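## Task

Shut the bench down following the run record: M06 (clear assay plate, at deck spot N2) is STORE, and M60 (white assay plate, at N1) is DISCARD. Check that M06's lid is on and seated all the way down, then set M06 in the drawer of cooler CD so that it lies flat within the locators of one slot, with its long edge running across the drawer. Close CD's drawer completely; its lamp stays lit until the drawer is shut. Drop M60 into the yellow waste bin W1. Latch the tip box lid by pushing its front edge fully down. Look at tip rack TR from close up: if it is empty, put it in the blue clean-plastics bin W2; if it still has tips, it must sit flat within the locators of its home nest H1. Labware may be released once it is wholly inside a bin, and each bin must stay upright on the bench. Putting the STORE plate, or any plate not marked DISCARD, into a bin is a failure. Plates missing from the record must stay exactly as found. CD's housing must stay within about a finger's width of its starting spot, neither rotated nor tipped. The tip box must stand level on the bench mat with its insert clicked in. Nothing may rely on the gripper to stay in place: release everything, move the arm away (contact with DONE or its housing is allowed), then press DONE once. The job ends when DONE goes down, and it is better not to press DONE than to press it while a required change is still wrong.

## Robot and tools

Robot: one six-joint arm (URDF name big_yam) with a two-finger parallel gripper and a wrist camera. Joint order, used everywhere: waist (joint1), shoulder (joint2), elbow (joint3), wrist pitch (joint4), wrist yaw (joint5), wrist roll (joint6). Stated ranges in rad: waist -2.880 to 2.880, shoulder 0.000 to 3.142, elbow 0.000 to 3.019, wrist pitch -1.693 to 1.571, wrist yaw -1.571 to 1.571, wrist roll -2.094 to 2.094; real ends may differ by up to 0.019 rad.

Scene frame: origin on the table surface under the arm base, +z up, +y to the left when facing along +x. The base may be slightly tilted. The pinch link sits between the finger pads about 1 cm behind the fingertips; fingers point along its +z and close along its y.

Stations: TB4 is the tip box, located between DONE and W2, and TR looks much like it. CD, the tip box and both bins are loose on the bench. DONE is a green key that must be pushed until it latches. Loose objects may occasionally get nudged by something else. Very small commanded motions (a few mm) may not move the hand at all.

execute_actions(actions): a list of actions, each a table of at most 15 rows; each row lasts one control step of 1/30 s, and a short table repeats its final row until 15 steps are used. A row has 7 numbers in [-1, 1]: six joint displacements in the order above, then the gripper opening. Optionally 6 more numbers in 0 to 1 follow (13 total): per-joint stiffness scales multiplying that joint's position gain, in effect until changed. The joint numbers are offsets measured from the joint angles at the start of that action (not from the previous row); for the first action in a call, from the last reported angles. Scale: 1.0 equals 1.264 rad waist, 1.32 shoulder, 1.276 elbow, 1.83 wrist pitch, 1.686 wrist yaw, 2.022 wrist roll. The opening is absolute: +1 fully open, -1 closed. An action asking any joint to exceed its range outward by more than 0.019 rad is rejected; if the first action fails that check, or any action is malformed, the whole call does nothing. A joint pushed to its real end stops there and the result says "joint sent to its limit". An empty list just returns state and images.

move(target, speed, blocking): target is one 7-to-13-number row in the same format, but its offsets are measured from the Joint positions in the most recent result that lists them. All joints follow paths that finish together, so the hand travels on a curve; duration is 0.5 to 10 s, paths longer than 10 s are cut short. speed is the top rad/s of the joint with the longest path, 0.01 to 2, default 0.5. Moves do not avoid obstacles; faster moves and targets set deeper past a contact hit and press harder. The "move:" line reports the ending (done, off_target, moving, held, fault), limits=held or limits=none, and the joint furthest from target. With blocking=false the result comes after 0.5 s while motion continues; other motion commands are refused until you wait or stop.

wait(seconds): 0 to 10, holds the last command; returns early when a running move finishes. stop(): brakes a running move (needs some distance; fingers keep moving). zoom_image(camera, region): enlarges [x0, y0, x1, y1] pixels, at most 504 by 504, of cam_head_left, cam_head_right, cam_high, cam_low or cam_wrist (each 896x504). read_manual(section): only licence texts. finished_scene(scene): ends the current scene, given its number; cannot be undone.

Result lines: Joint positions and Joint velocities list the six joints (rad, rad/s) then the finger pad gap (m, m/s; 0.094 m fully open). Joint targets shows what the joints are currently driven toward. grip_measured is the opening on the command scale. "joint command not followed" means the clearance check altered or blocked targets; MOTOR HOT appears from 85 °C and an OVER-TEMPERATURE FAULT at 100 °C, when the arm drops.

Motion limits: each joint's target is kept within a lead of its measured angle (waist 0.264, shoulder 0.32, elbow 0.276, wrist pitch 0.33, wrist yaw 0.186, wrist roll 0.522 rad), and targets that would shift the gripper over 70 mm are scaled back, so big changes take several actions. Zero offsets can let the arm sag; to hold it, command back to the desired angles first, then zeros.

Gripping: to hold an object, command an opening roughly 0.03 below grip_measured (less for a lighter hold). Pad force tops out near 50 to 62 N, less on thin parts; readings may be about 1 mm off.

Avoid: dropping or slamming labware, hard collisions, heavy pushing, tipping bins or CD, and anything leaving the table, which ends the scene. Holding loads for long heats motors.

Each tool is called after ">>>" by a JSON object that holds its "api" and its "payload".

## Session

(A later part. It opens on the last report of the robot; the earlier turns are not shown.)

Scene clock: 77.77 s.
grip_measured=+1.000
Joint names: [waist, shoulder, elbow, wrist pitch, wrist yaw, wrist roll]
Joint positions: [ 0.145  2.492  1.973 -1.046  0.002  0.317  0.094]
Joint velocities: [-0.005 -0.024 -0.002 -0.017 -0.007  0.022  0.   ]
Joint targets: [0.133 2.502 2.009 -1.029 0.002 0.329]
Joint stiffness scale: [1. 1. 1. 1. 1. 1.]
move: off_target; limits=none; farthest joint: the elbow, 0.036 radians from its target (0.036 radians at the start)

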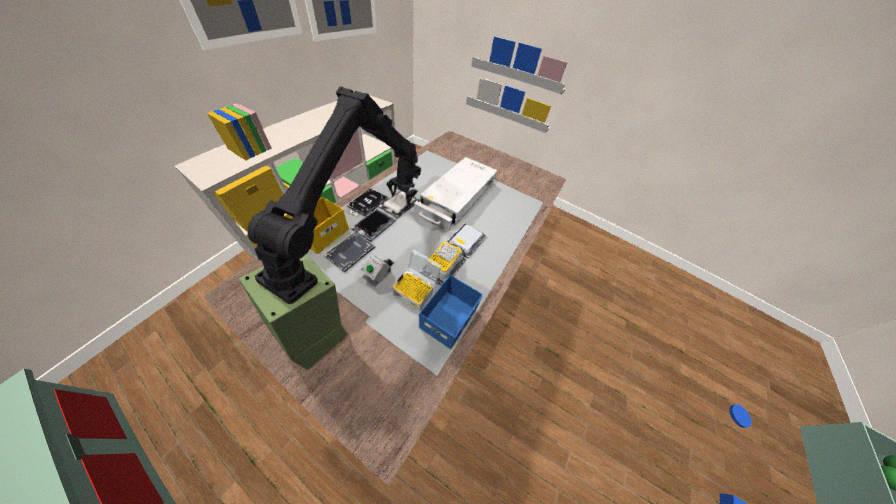

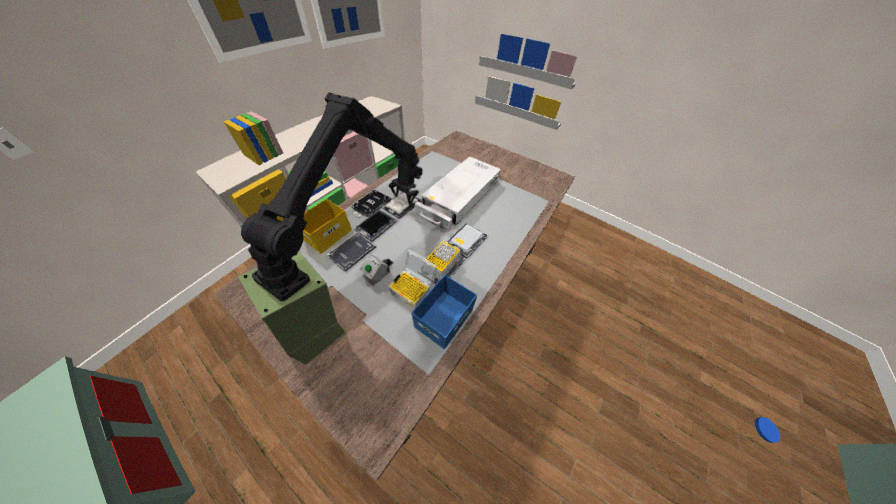

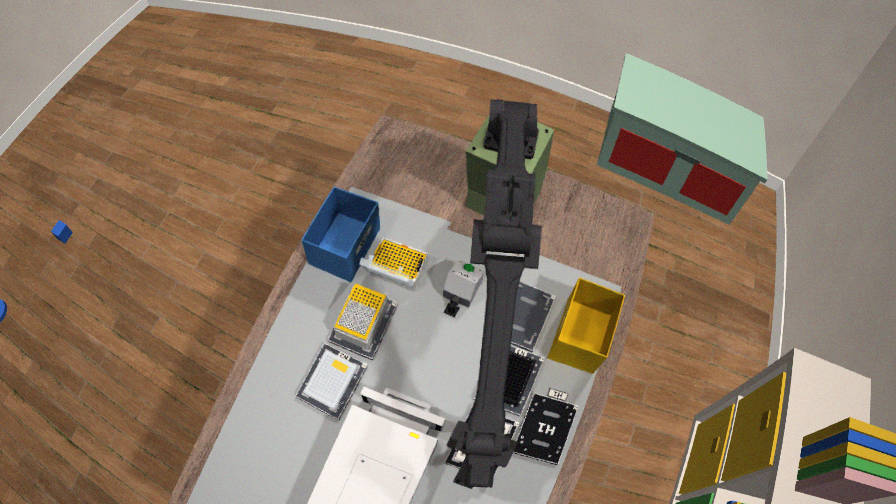

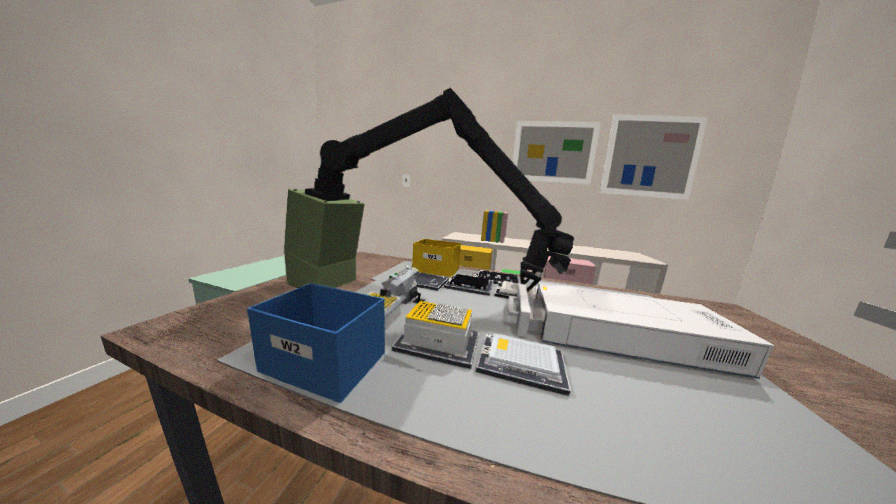

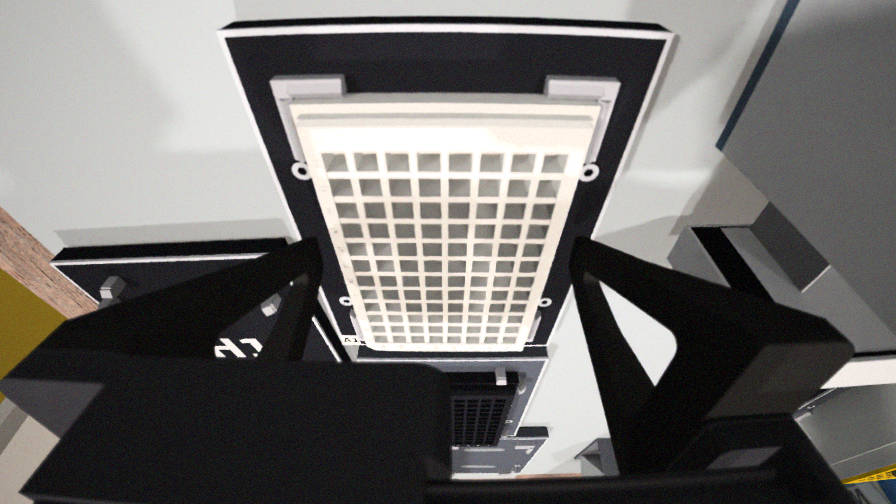

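>>> {"api": "move", "payload": {"target": [0,0.032,0.028,0.017,0,0.006,1], "speed": 0.05}}

Scene clock: 81.47 s.
grip_measured=+1.000
Joint names: [waist, shoulder, elbow, wrist pitch, wrist yaw, wrist roll]
Joint positions: [ 0.145  2.5    1.973 -1.03   0.002  0.317  0.094]
Joint velocities: [-0.015 -0.015 -0.017 -0.027  0.007 -0.007  0.   ]
Joint targets: [0.145 2.534 2.009 -1.014 0.002 0.329]
Joint stiffness scale: [1. 1. 1. 1. 1. 1.]
move: off_target; limits=none; farthest joint: the elbow, 0.036 radians from its target (0.036 radians at the start)

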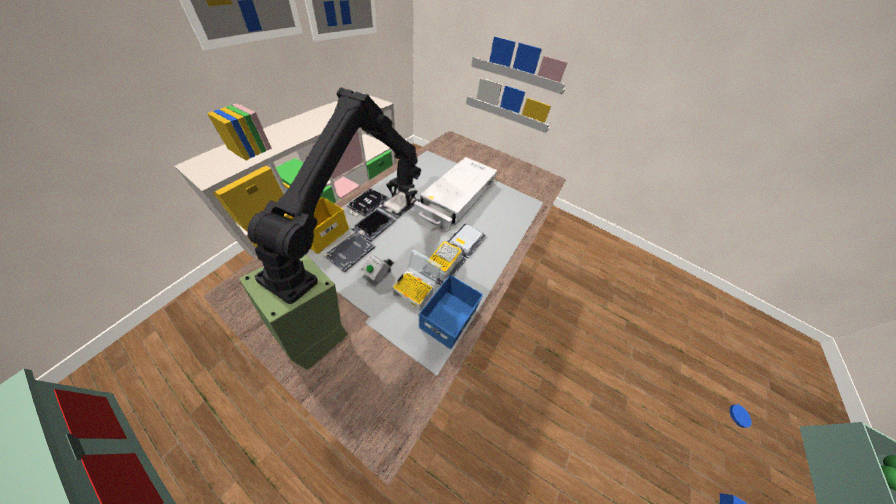

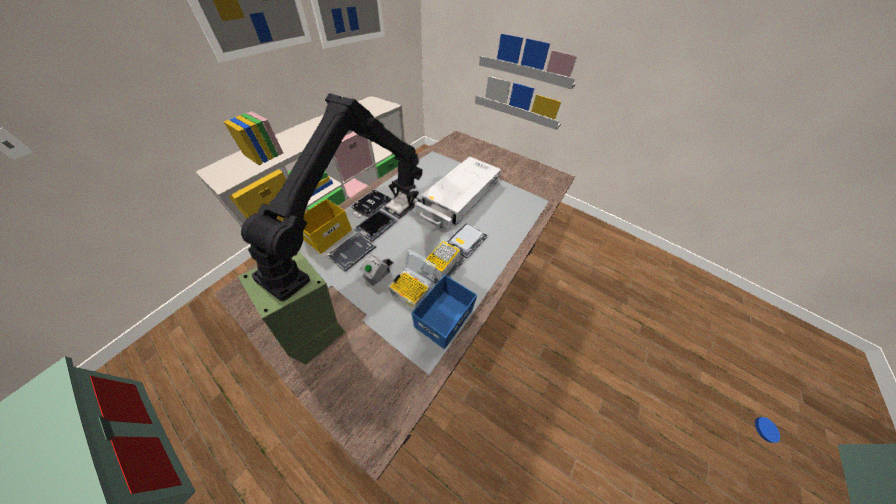

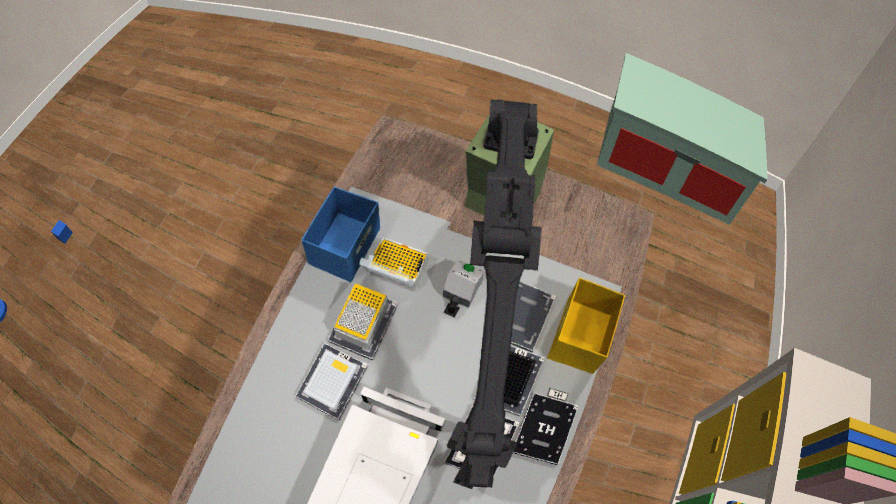

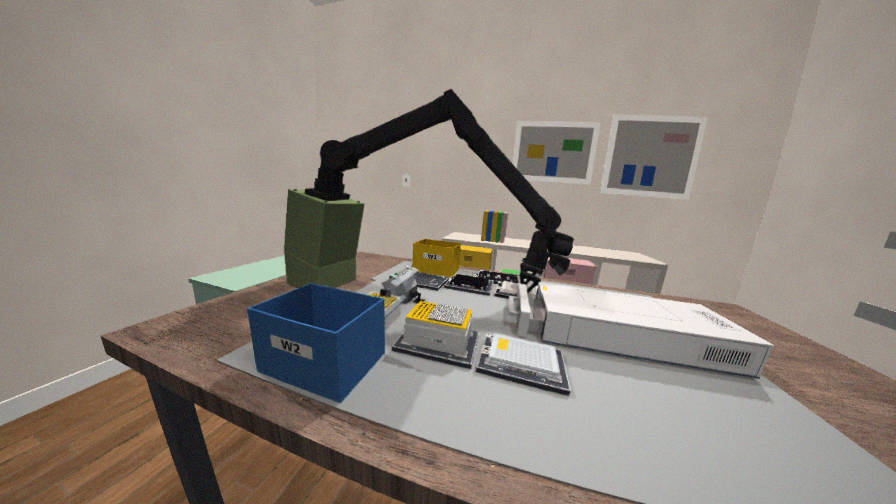

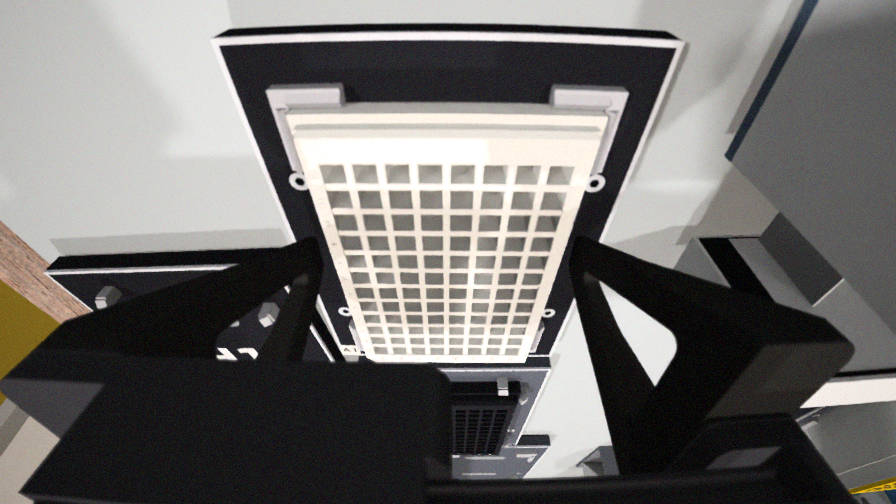

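>>> {"api": "move", "payload": {"target": [0,0.04,0.028,0.008,0,0.006,1], "speed": 0.05}}

Scene clock: 84.83 s.
grip_measured=+1.000
Joint names: [waist, shoulder, elbow, wrist pitch, wrist yaw, wrist roll]
Joint positions: [ 0.145  2.508  1.977 -1.03   0.003  0.317  0.094]
Joint velocities: [ 0.005 -0.005 -0.007 -0.017  0.022 -0.022  0.   ]
Joint targets: [0.145 2.553 2.009 -1.015 0.002 0.329]
Joint stiffness scale: [1. 1. 1. 1. 1. 1.]
move: off_target; limits=none; farthest joint: the shoulder, 0.045 radians from its target (0.053 radians at the start)

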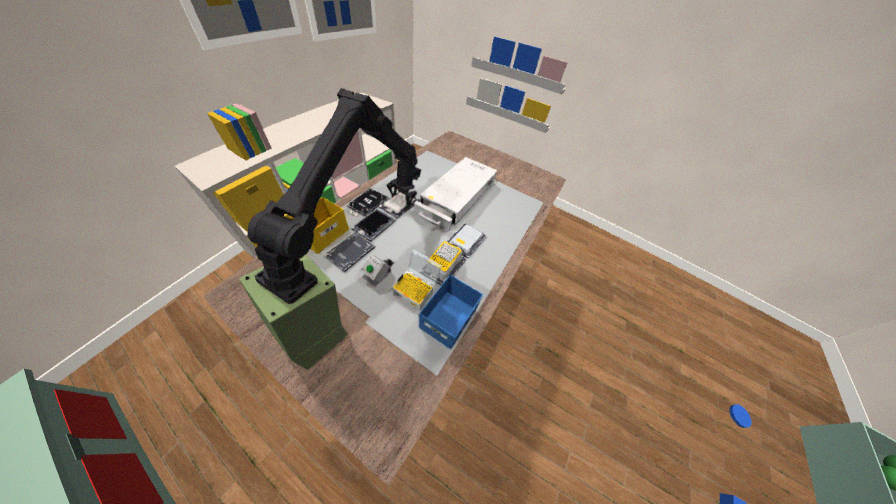

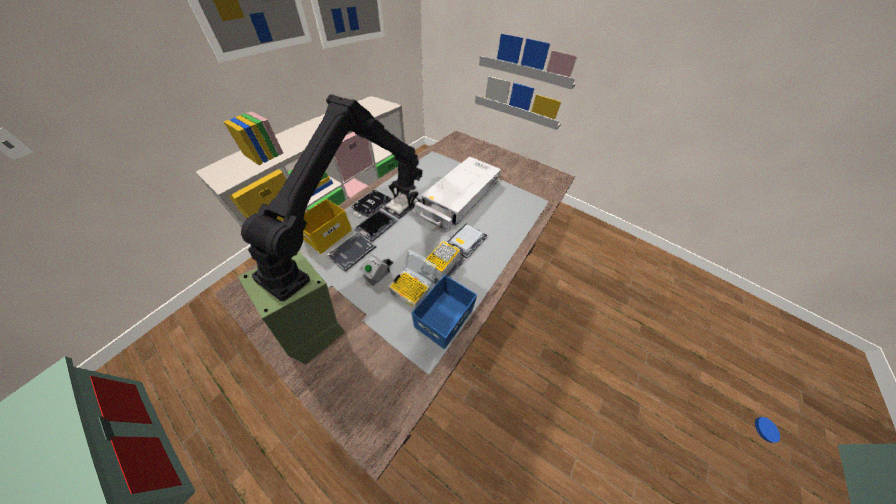

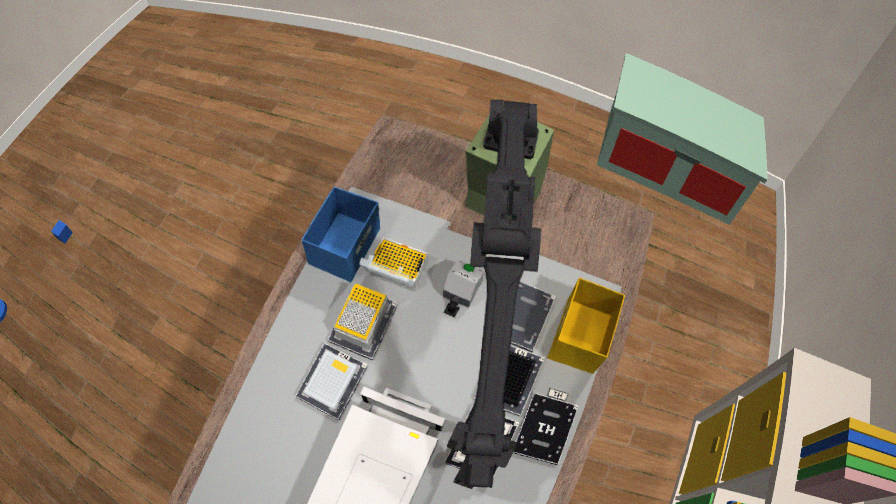

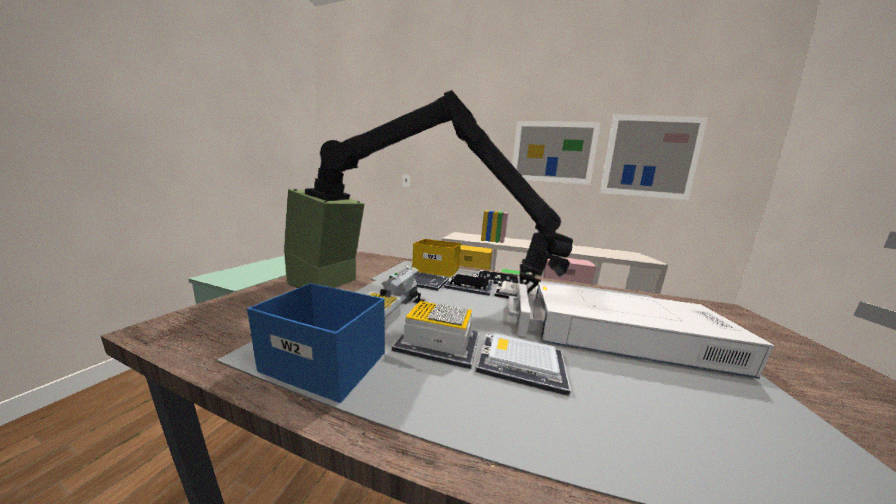

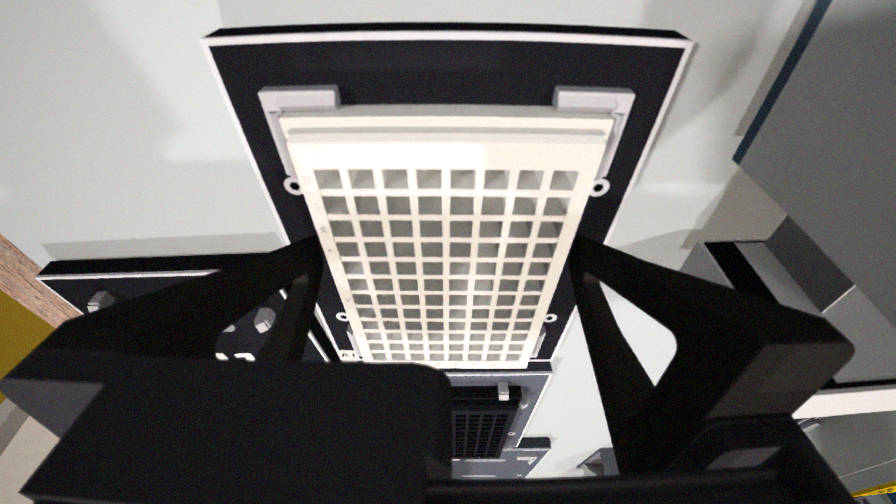

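>>> {"api": "move", "payload": {"target": [0,0,0.025,0.008,0,0.006,0.76], "speed": 0.05}}

Scene clock: 88.93 s.
grip_measured=+0.780
Joint names: [waist, shoulder, elbow, wrist pitch, wrist yaw, wrist roll]
Joint positions: [ 0.145  2.508  1.977 -1.03   0.004  0.317  0.084]
Joint velocities: [-0.005  0.005 -0.012  0.007  0.022  0.007  0.   ]
Joint targets: [0.145 2.508 2.009 -1.015 0.003 0.329]
Joint stiffness scale: [1. 1. 1. 1. 1. 1.]
move: off_target; limits=none; farthest joint: the elbow, 0.032 radians from its target (0.032 radians at the start)

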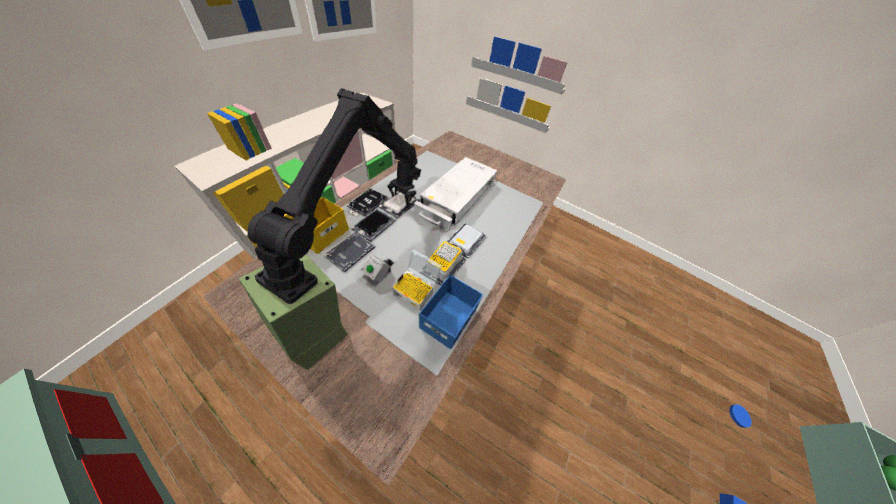

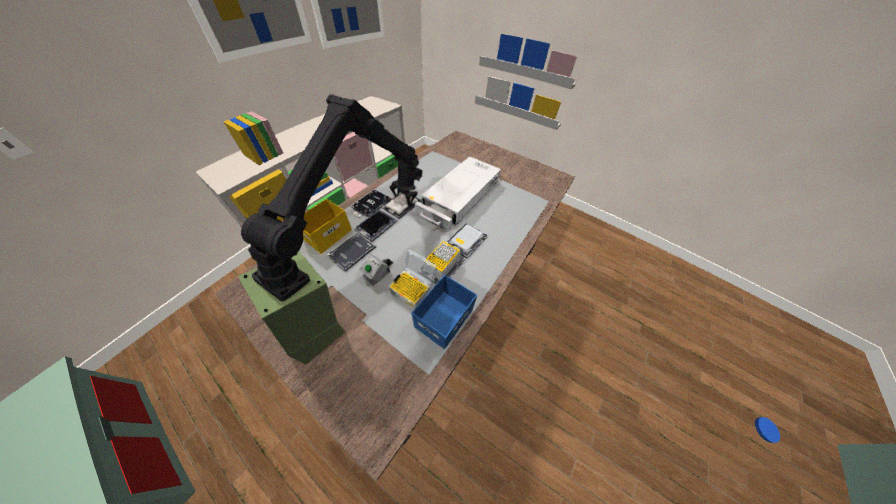

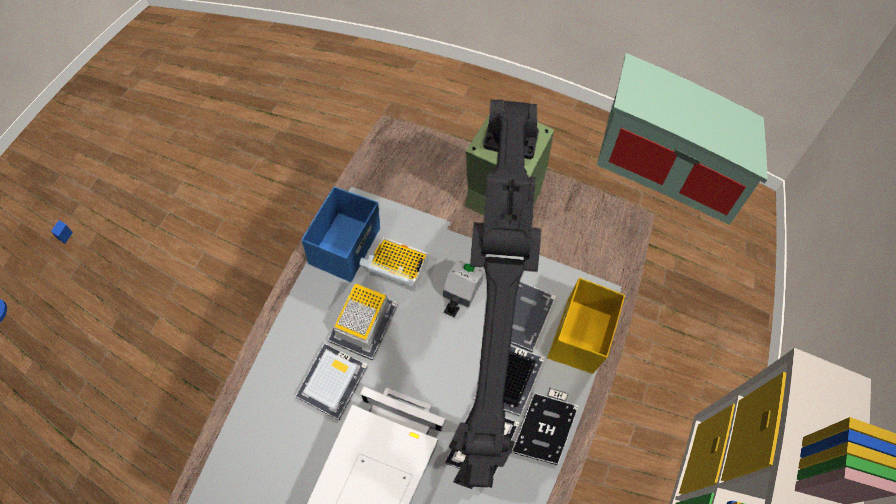

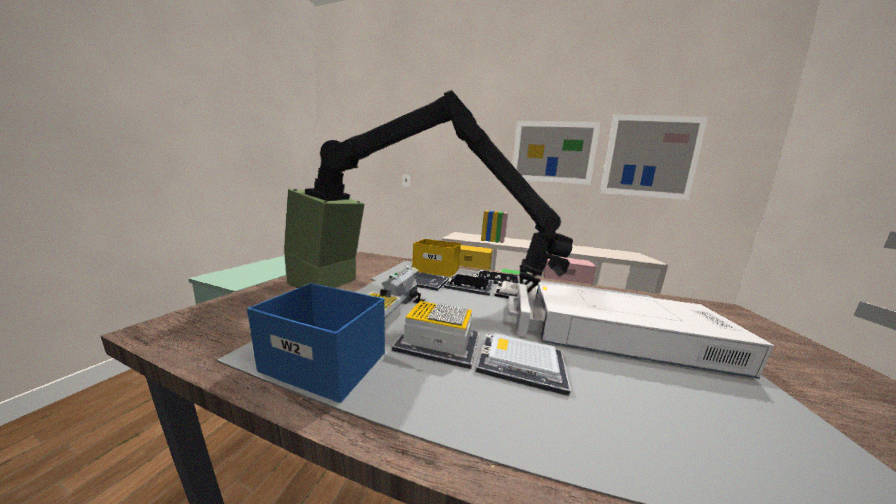

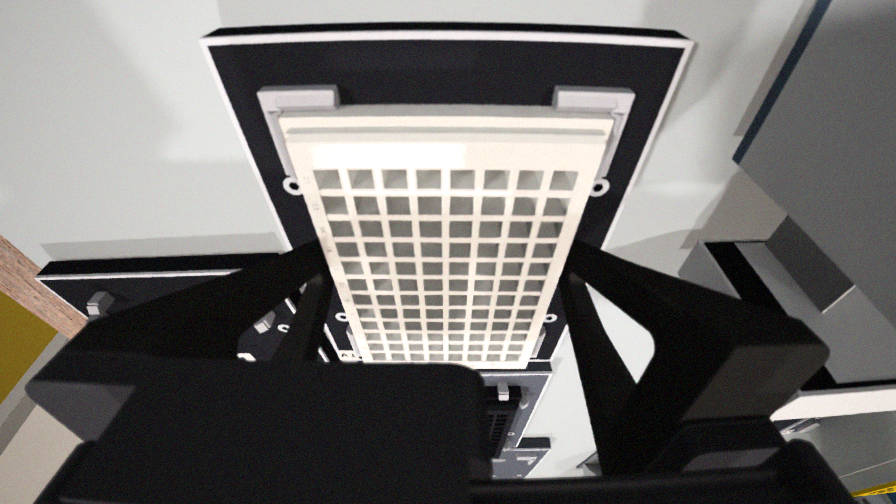

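>>> {"api": "move", "payload": {"target": [0,-0.17,0.025,-0.12,0,0.006,0.745], "speed": 0.2}}

>>> {"api": "execute_actions", "payload": {"actions": []}}

Scene clock: 97.47 s.
grip_measured=+0.780
Joint names: [waist, shoulder, elbow, wrist pitch, wrist yaw, wrist roll]
Joint positions: [ 0.145  2.283  1.977 -1.233  0.004  0.317  0.084]
Joint velocities: [ 0.005  0.005  0.012  0.027 -0.022  0.037 -0.001]
Joint targets: [0.145 2.284 2.009 -1.250 0.004 0.329]
Joint stiffness scale: [1. 1. 1. 1. 1. 1.]
move: off_target; limits=none; farthest joint: the elbow, 0.032 radians from its target (0.032 radians at the start)

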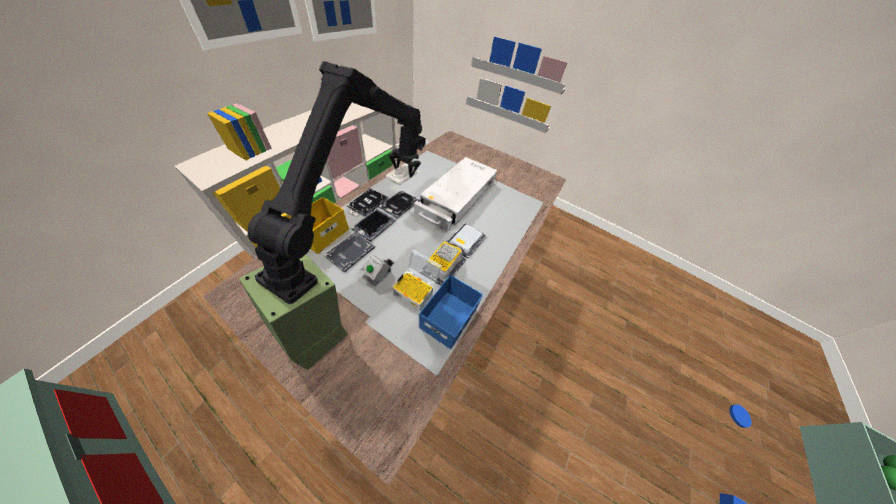

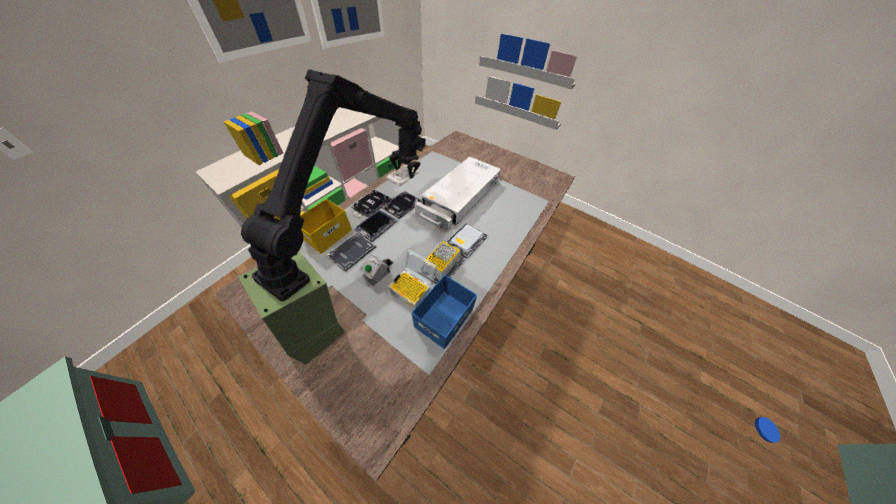

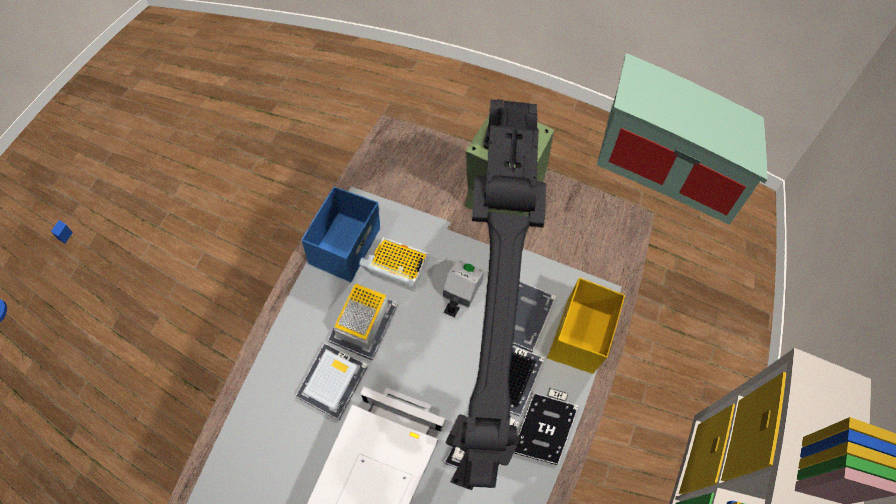

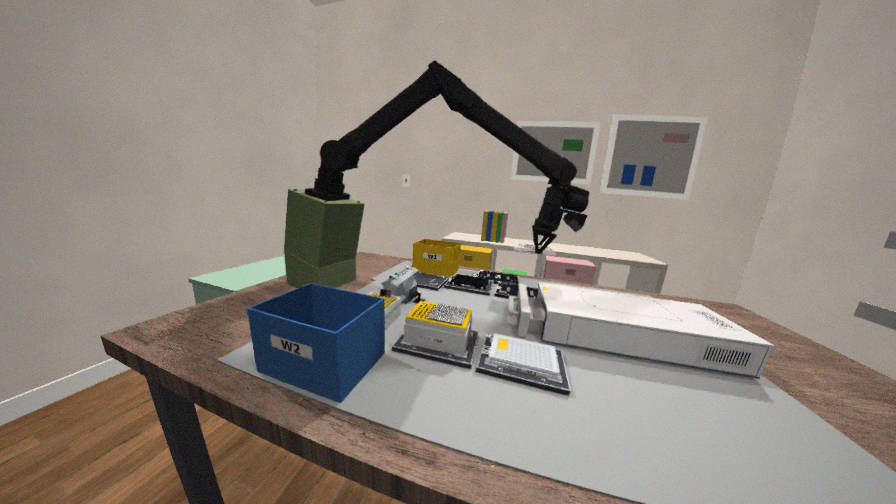

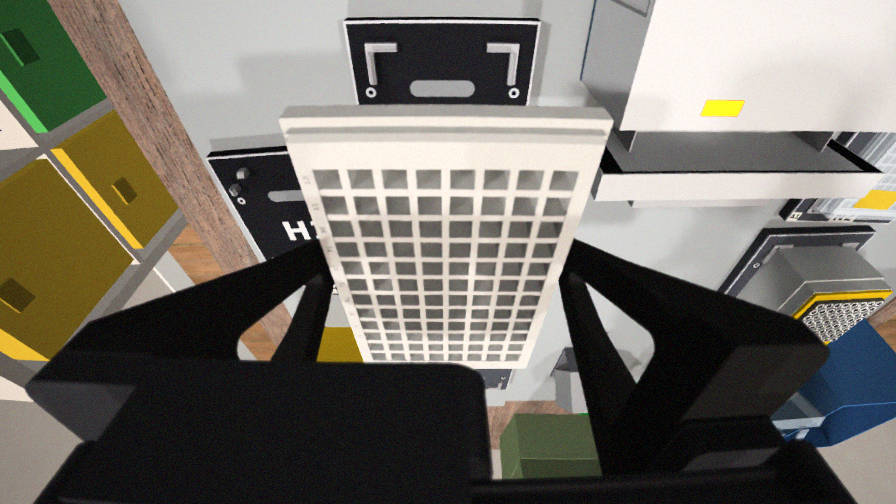

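Scene clock: 97.47 s.
grip_measured=+0.780
Joint names: [waist, shoulder, elbow, wrist pitch, wrist yaw, wrist roll]
Joint positions: [ 0.145  2.283  1.977 -1.233  0.004  0.317  0.084]
Joint velocities: [ 0.005  0.005  0.012  0.027 -0.022  0.037 -0.001]
Joint targets: [0.145 2.284 2.009 -1.250 0.004 0.329]
Joint stiffness scale: [1. 1. 1. 1. 1. 1.]

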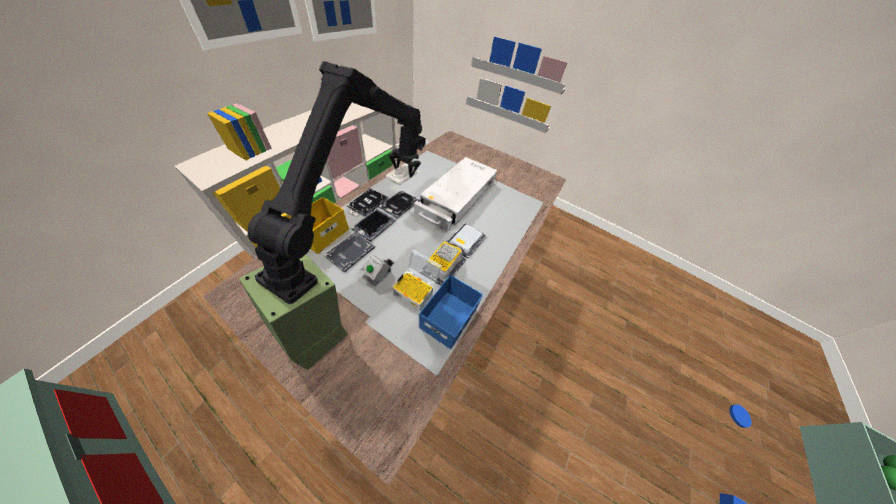

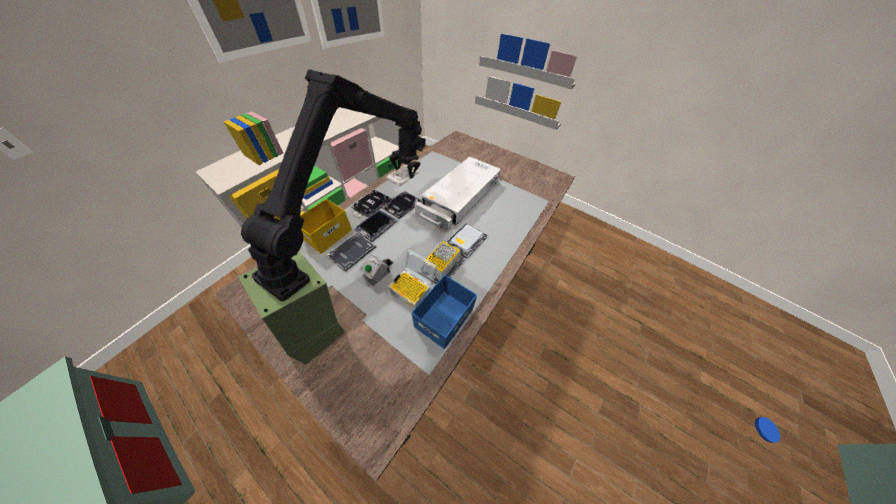

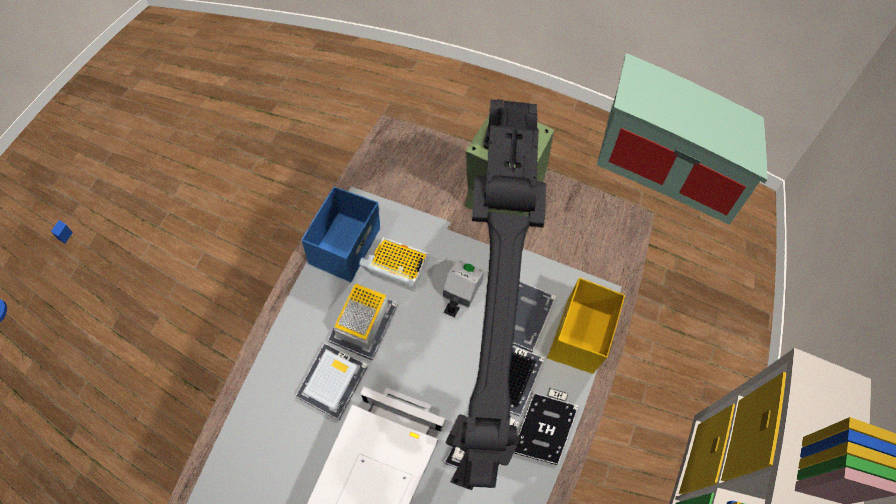

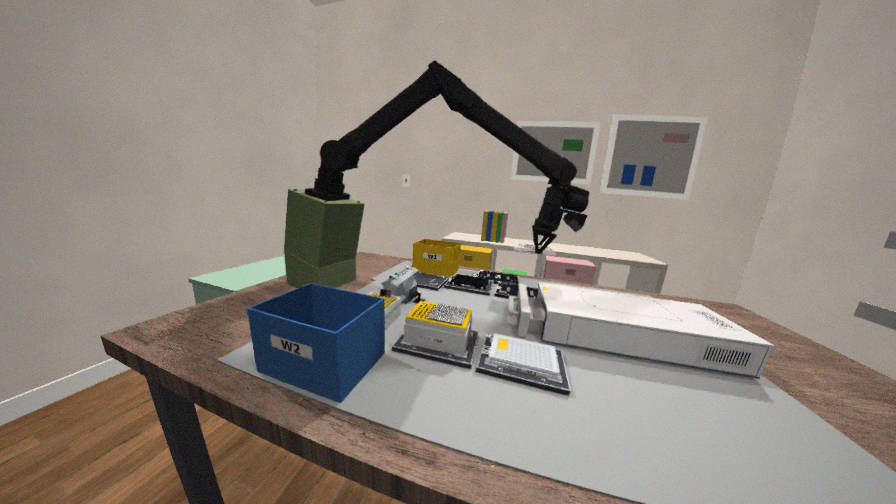

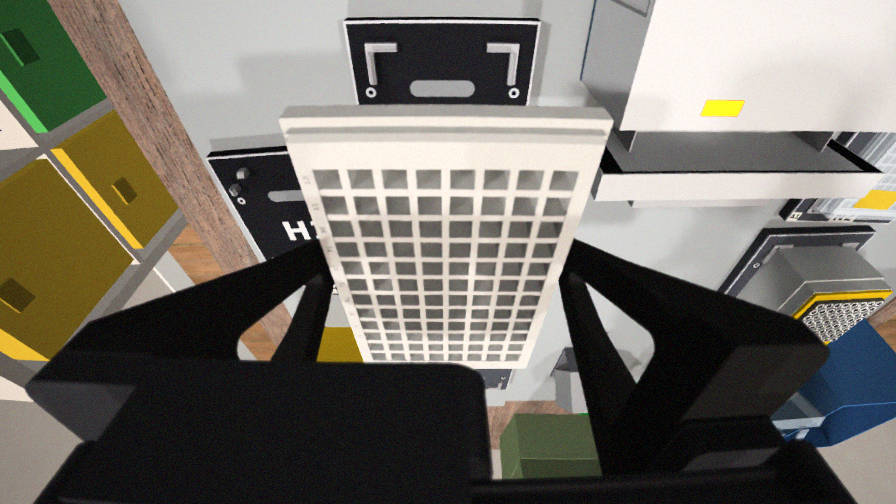

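>>> {"api": "move", "payload": {"target": [0.385,-0.339,-0.623,0.181,0,0.245,0.745], "speed": 0.4}}

Scene clock: 103.07 s.
grip_measured=+0.780
Joint names: [waist, shoulder, elbow, wrist pitch, wrist yaw, wrist roll]
Joint positions: [ 0.632  1.845  1.187 -0.917  0.004  0.797  0.084]
Joint velocities: [ 0.005 -0.005 -0.007 -0.007 -0.007 -0.022  0.001]
Joint targets: [0.632 1.835 1.182 -0.902 0.004 0.813]
Joint stiffness scale: [1. 1. 1. 1. 1. 1.]
move: done; limits=none; farthest joint: the wrist pitch, 0.016 radians from its target (0.331 radians at the start)

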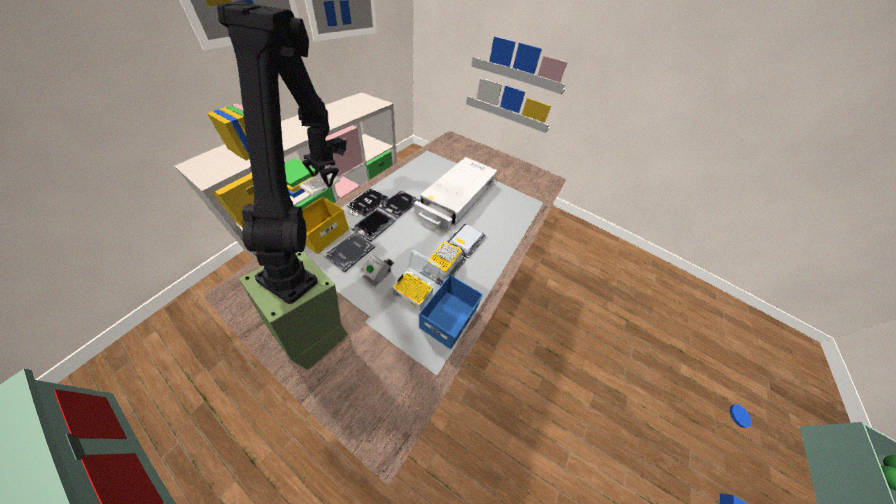

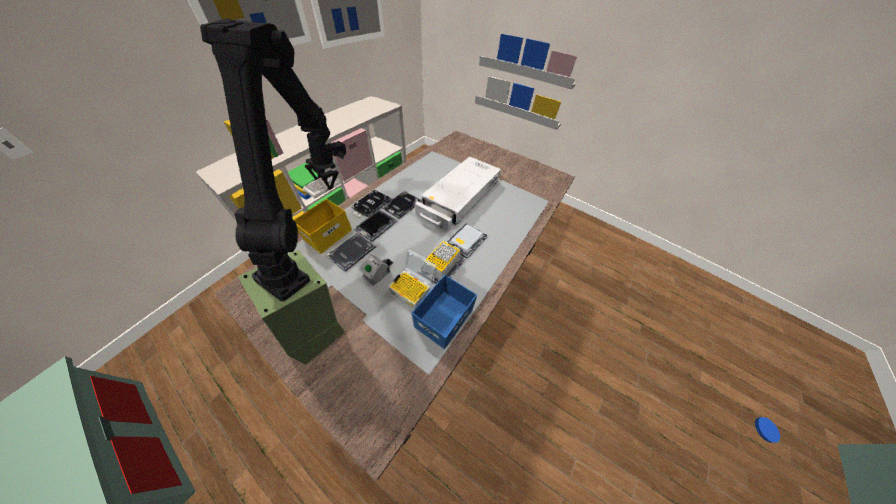

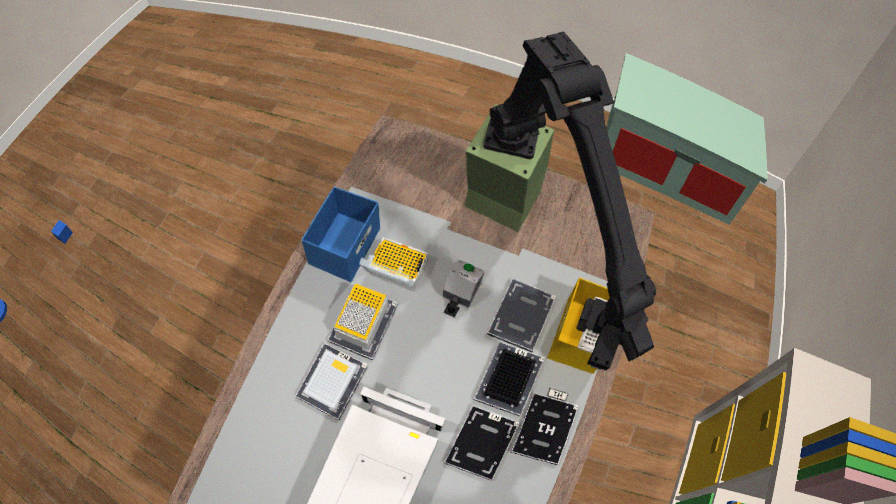

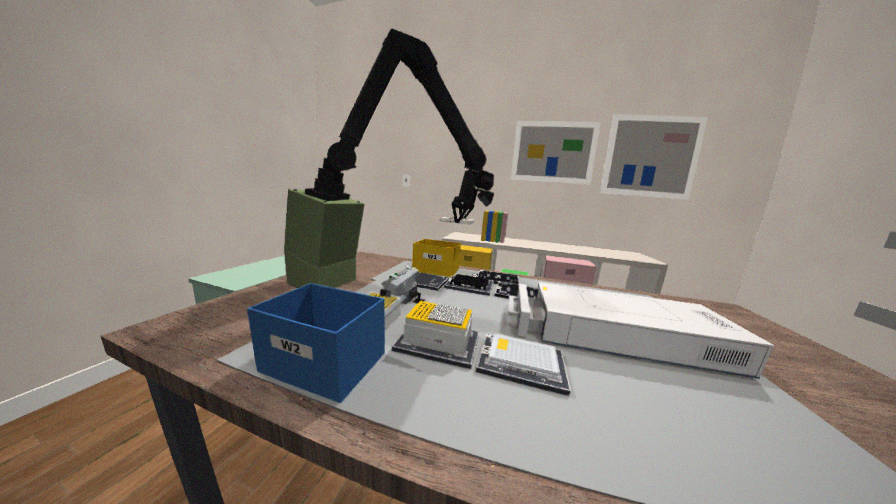

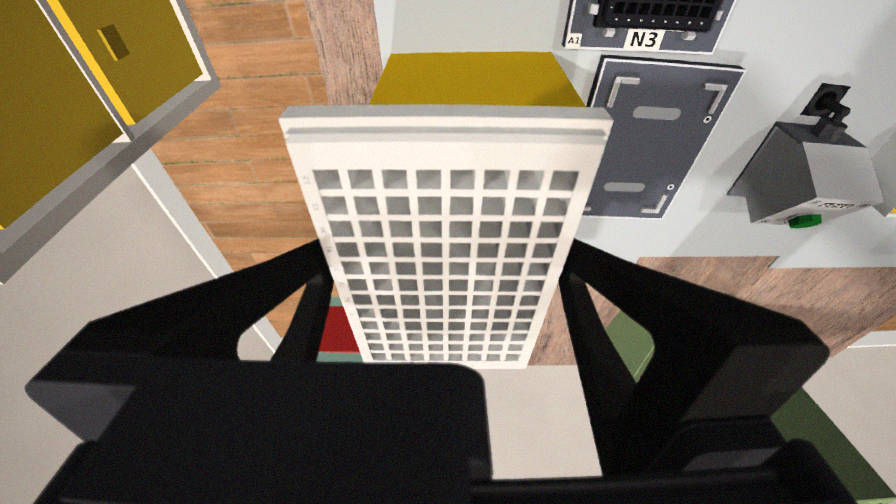

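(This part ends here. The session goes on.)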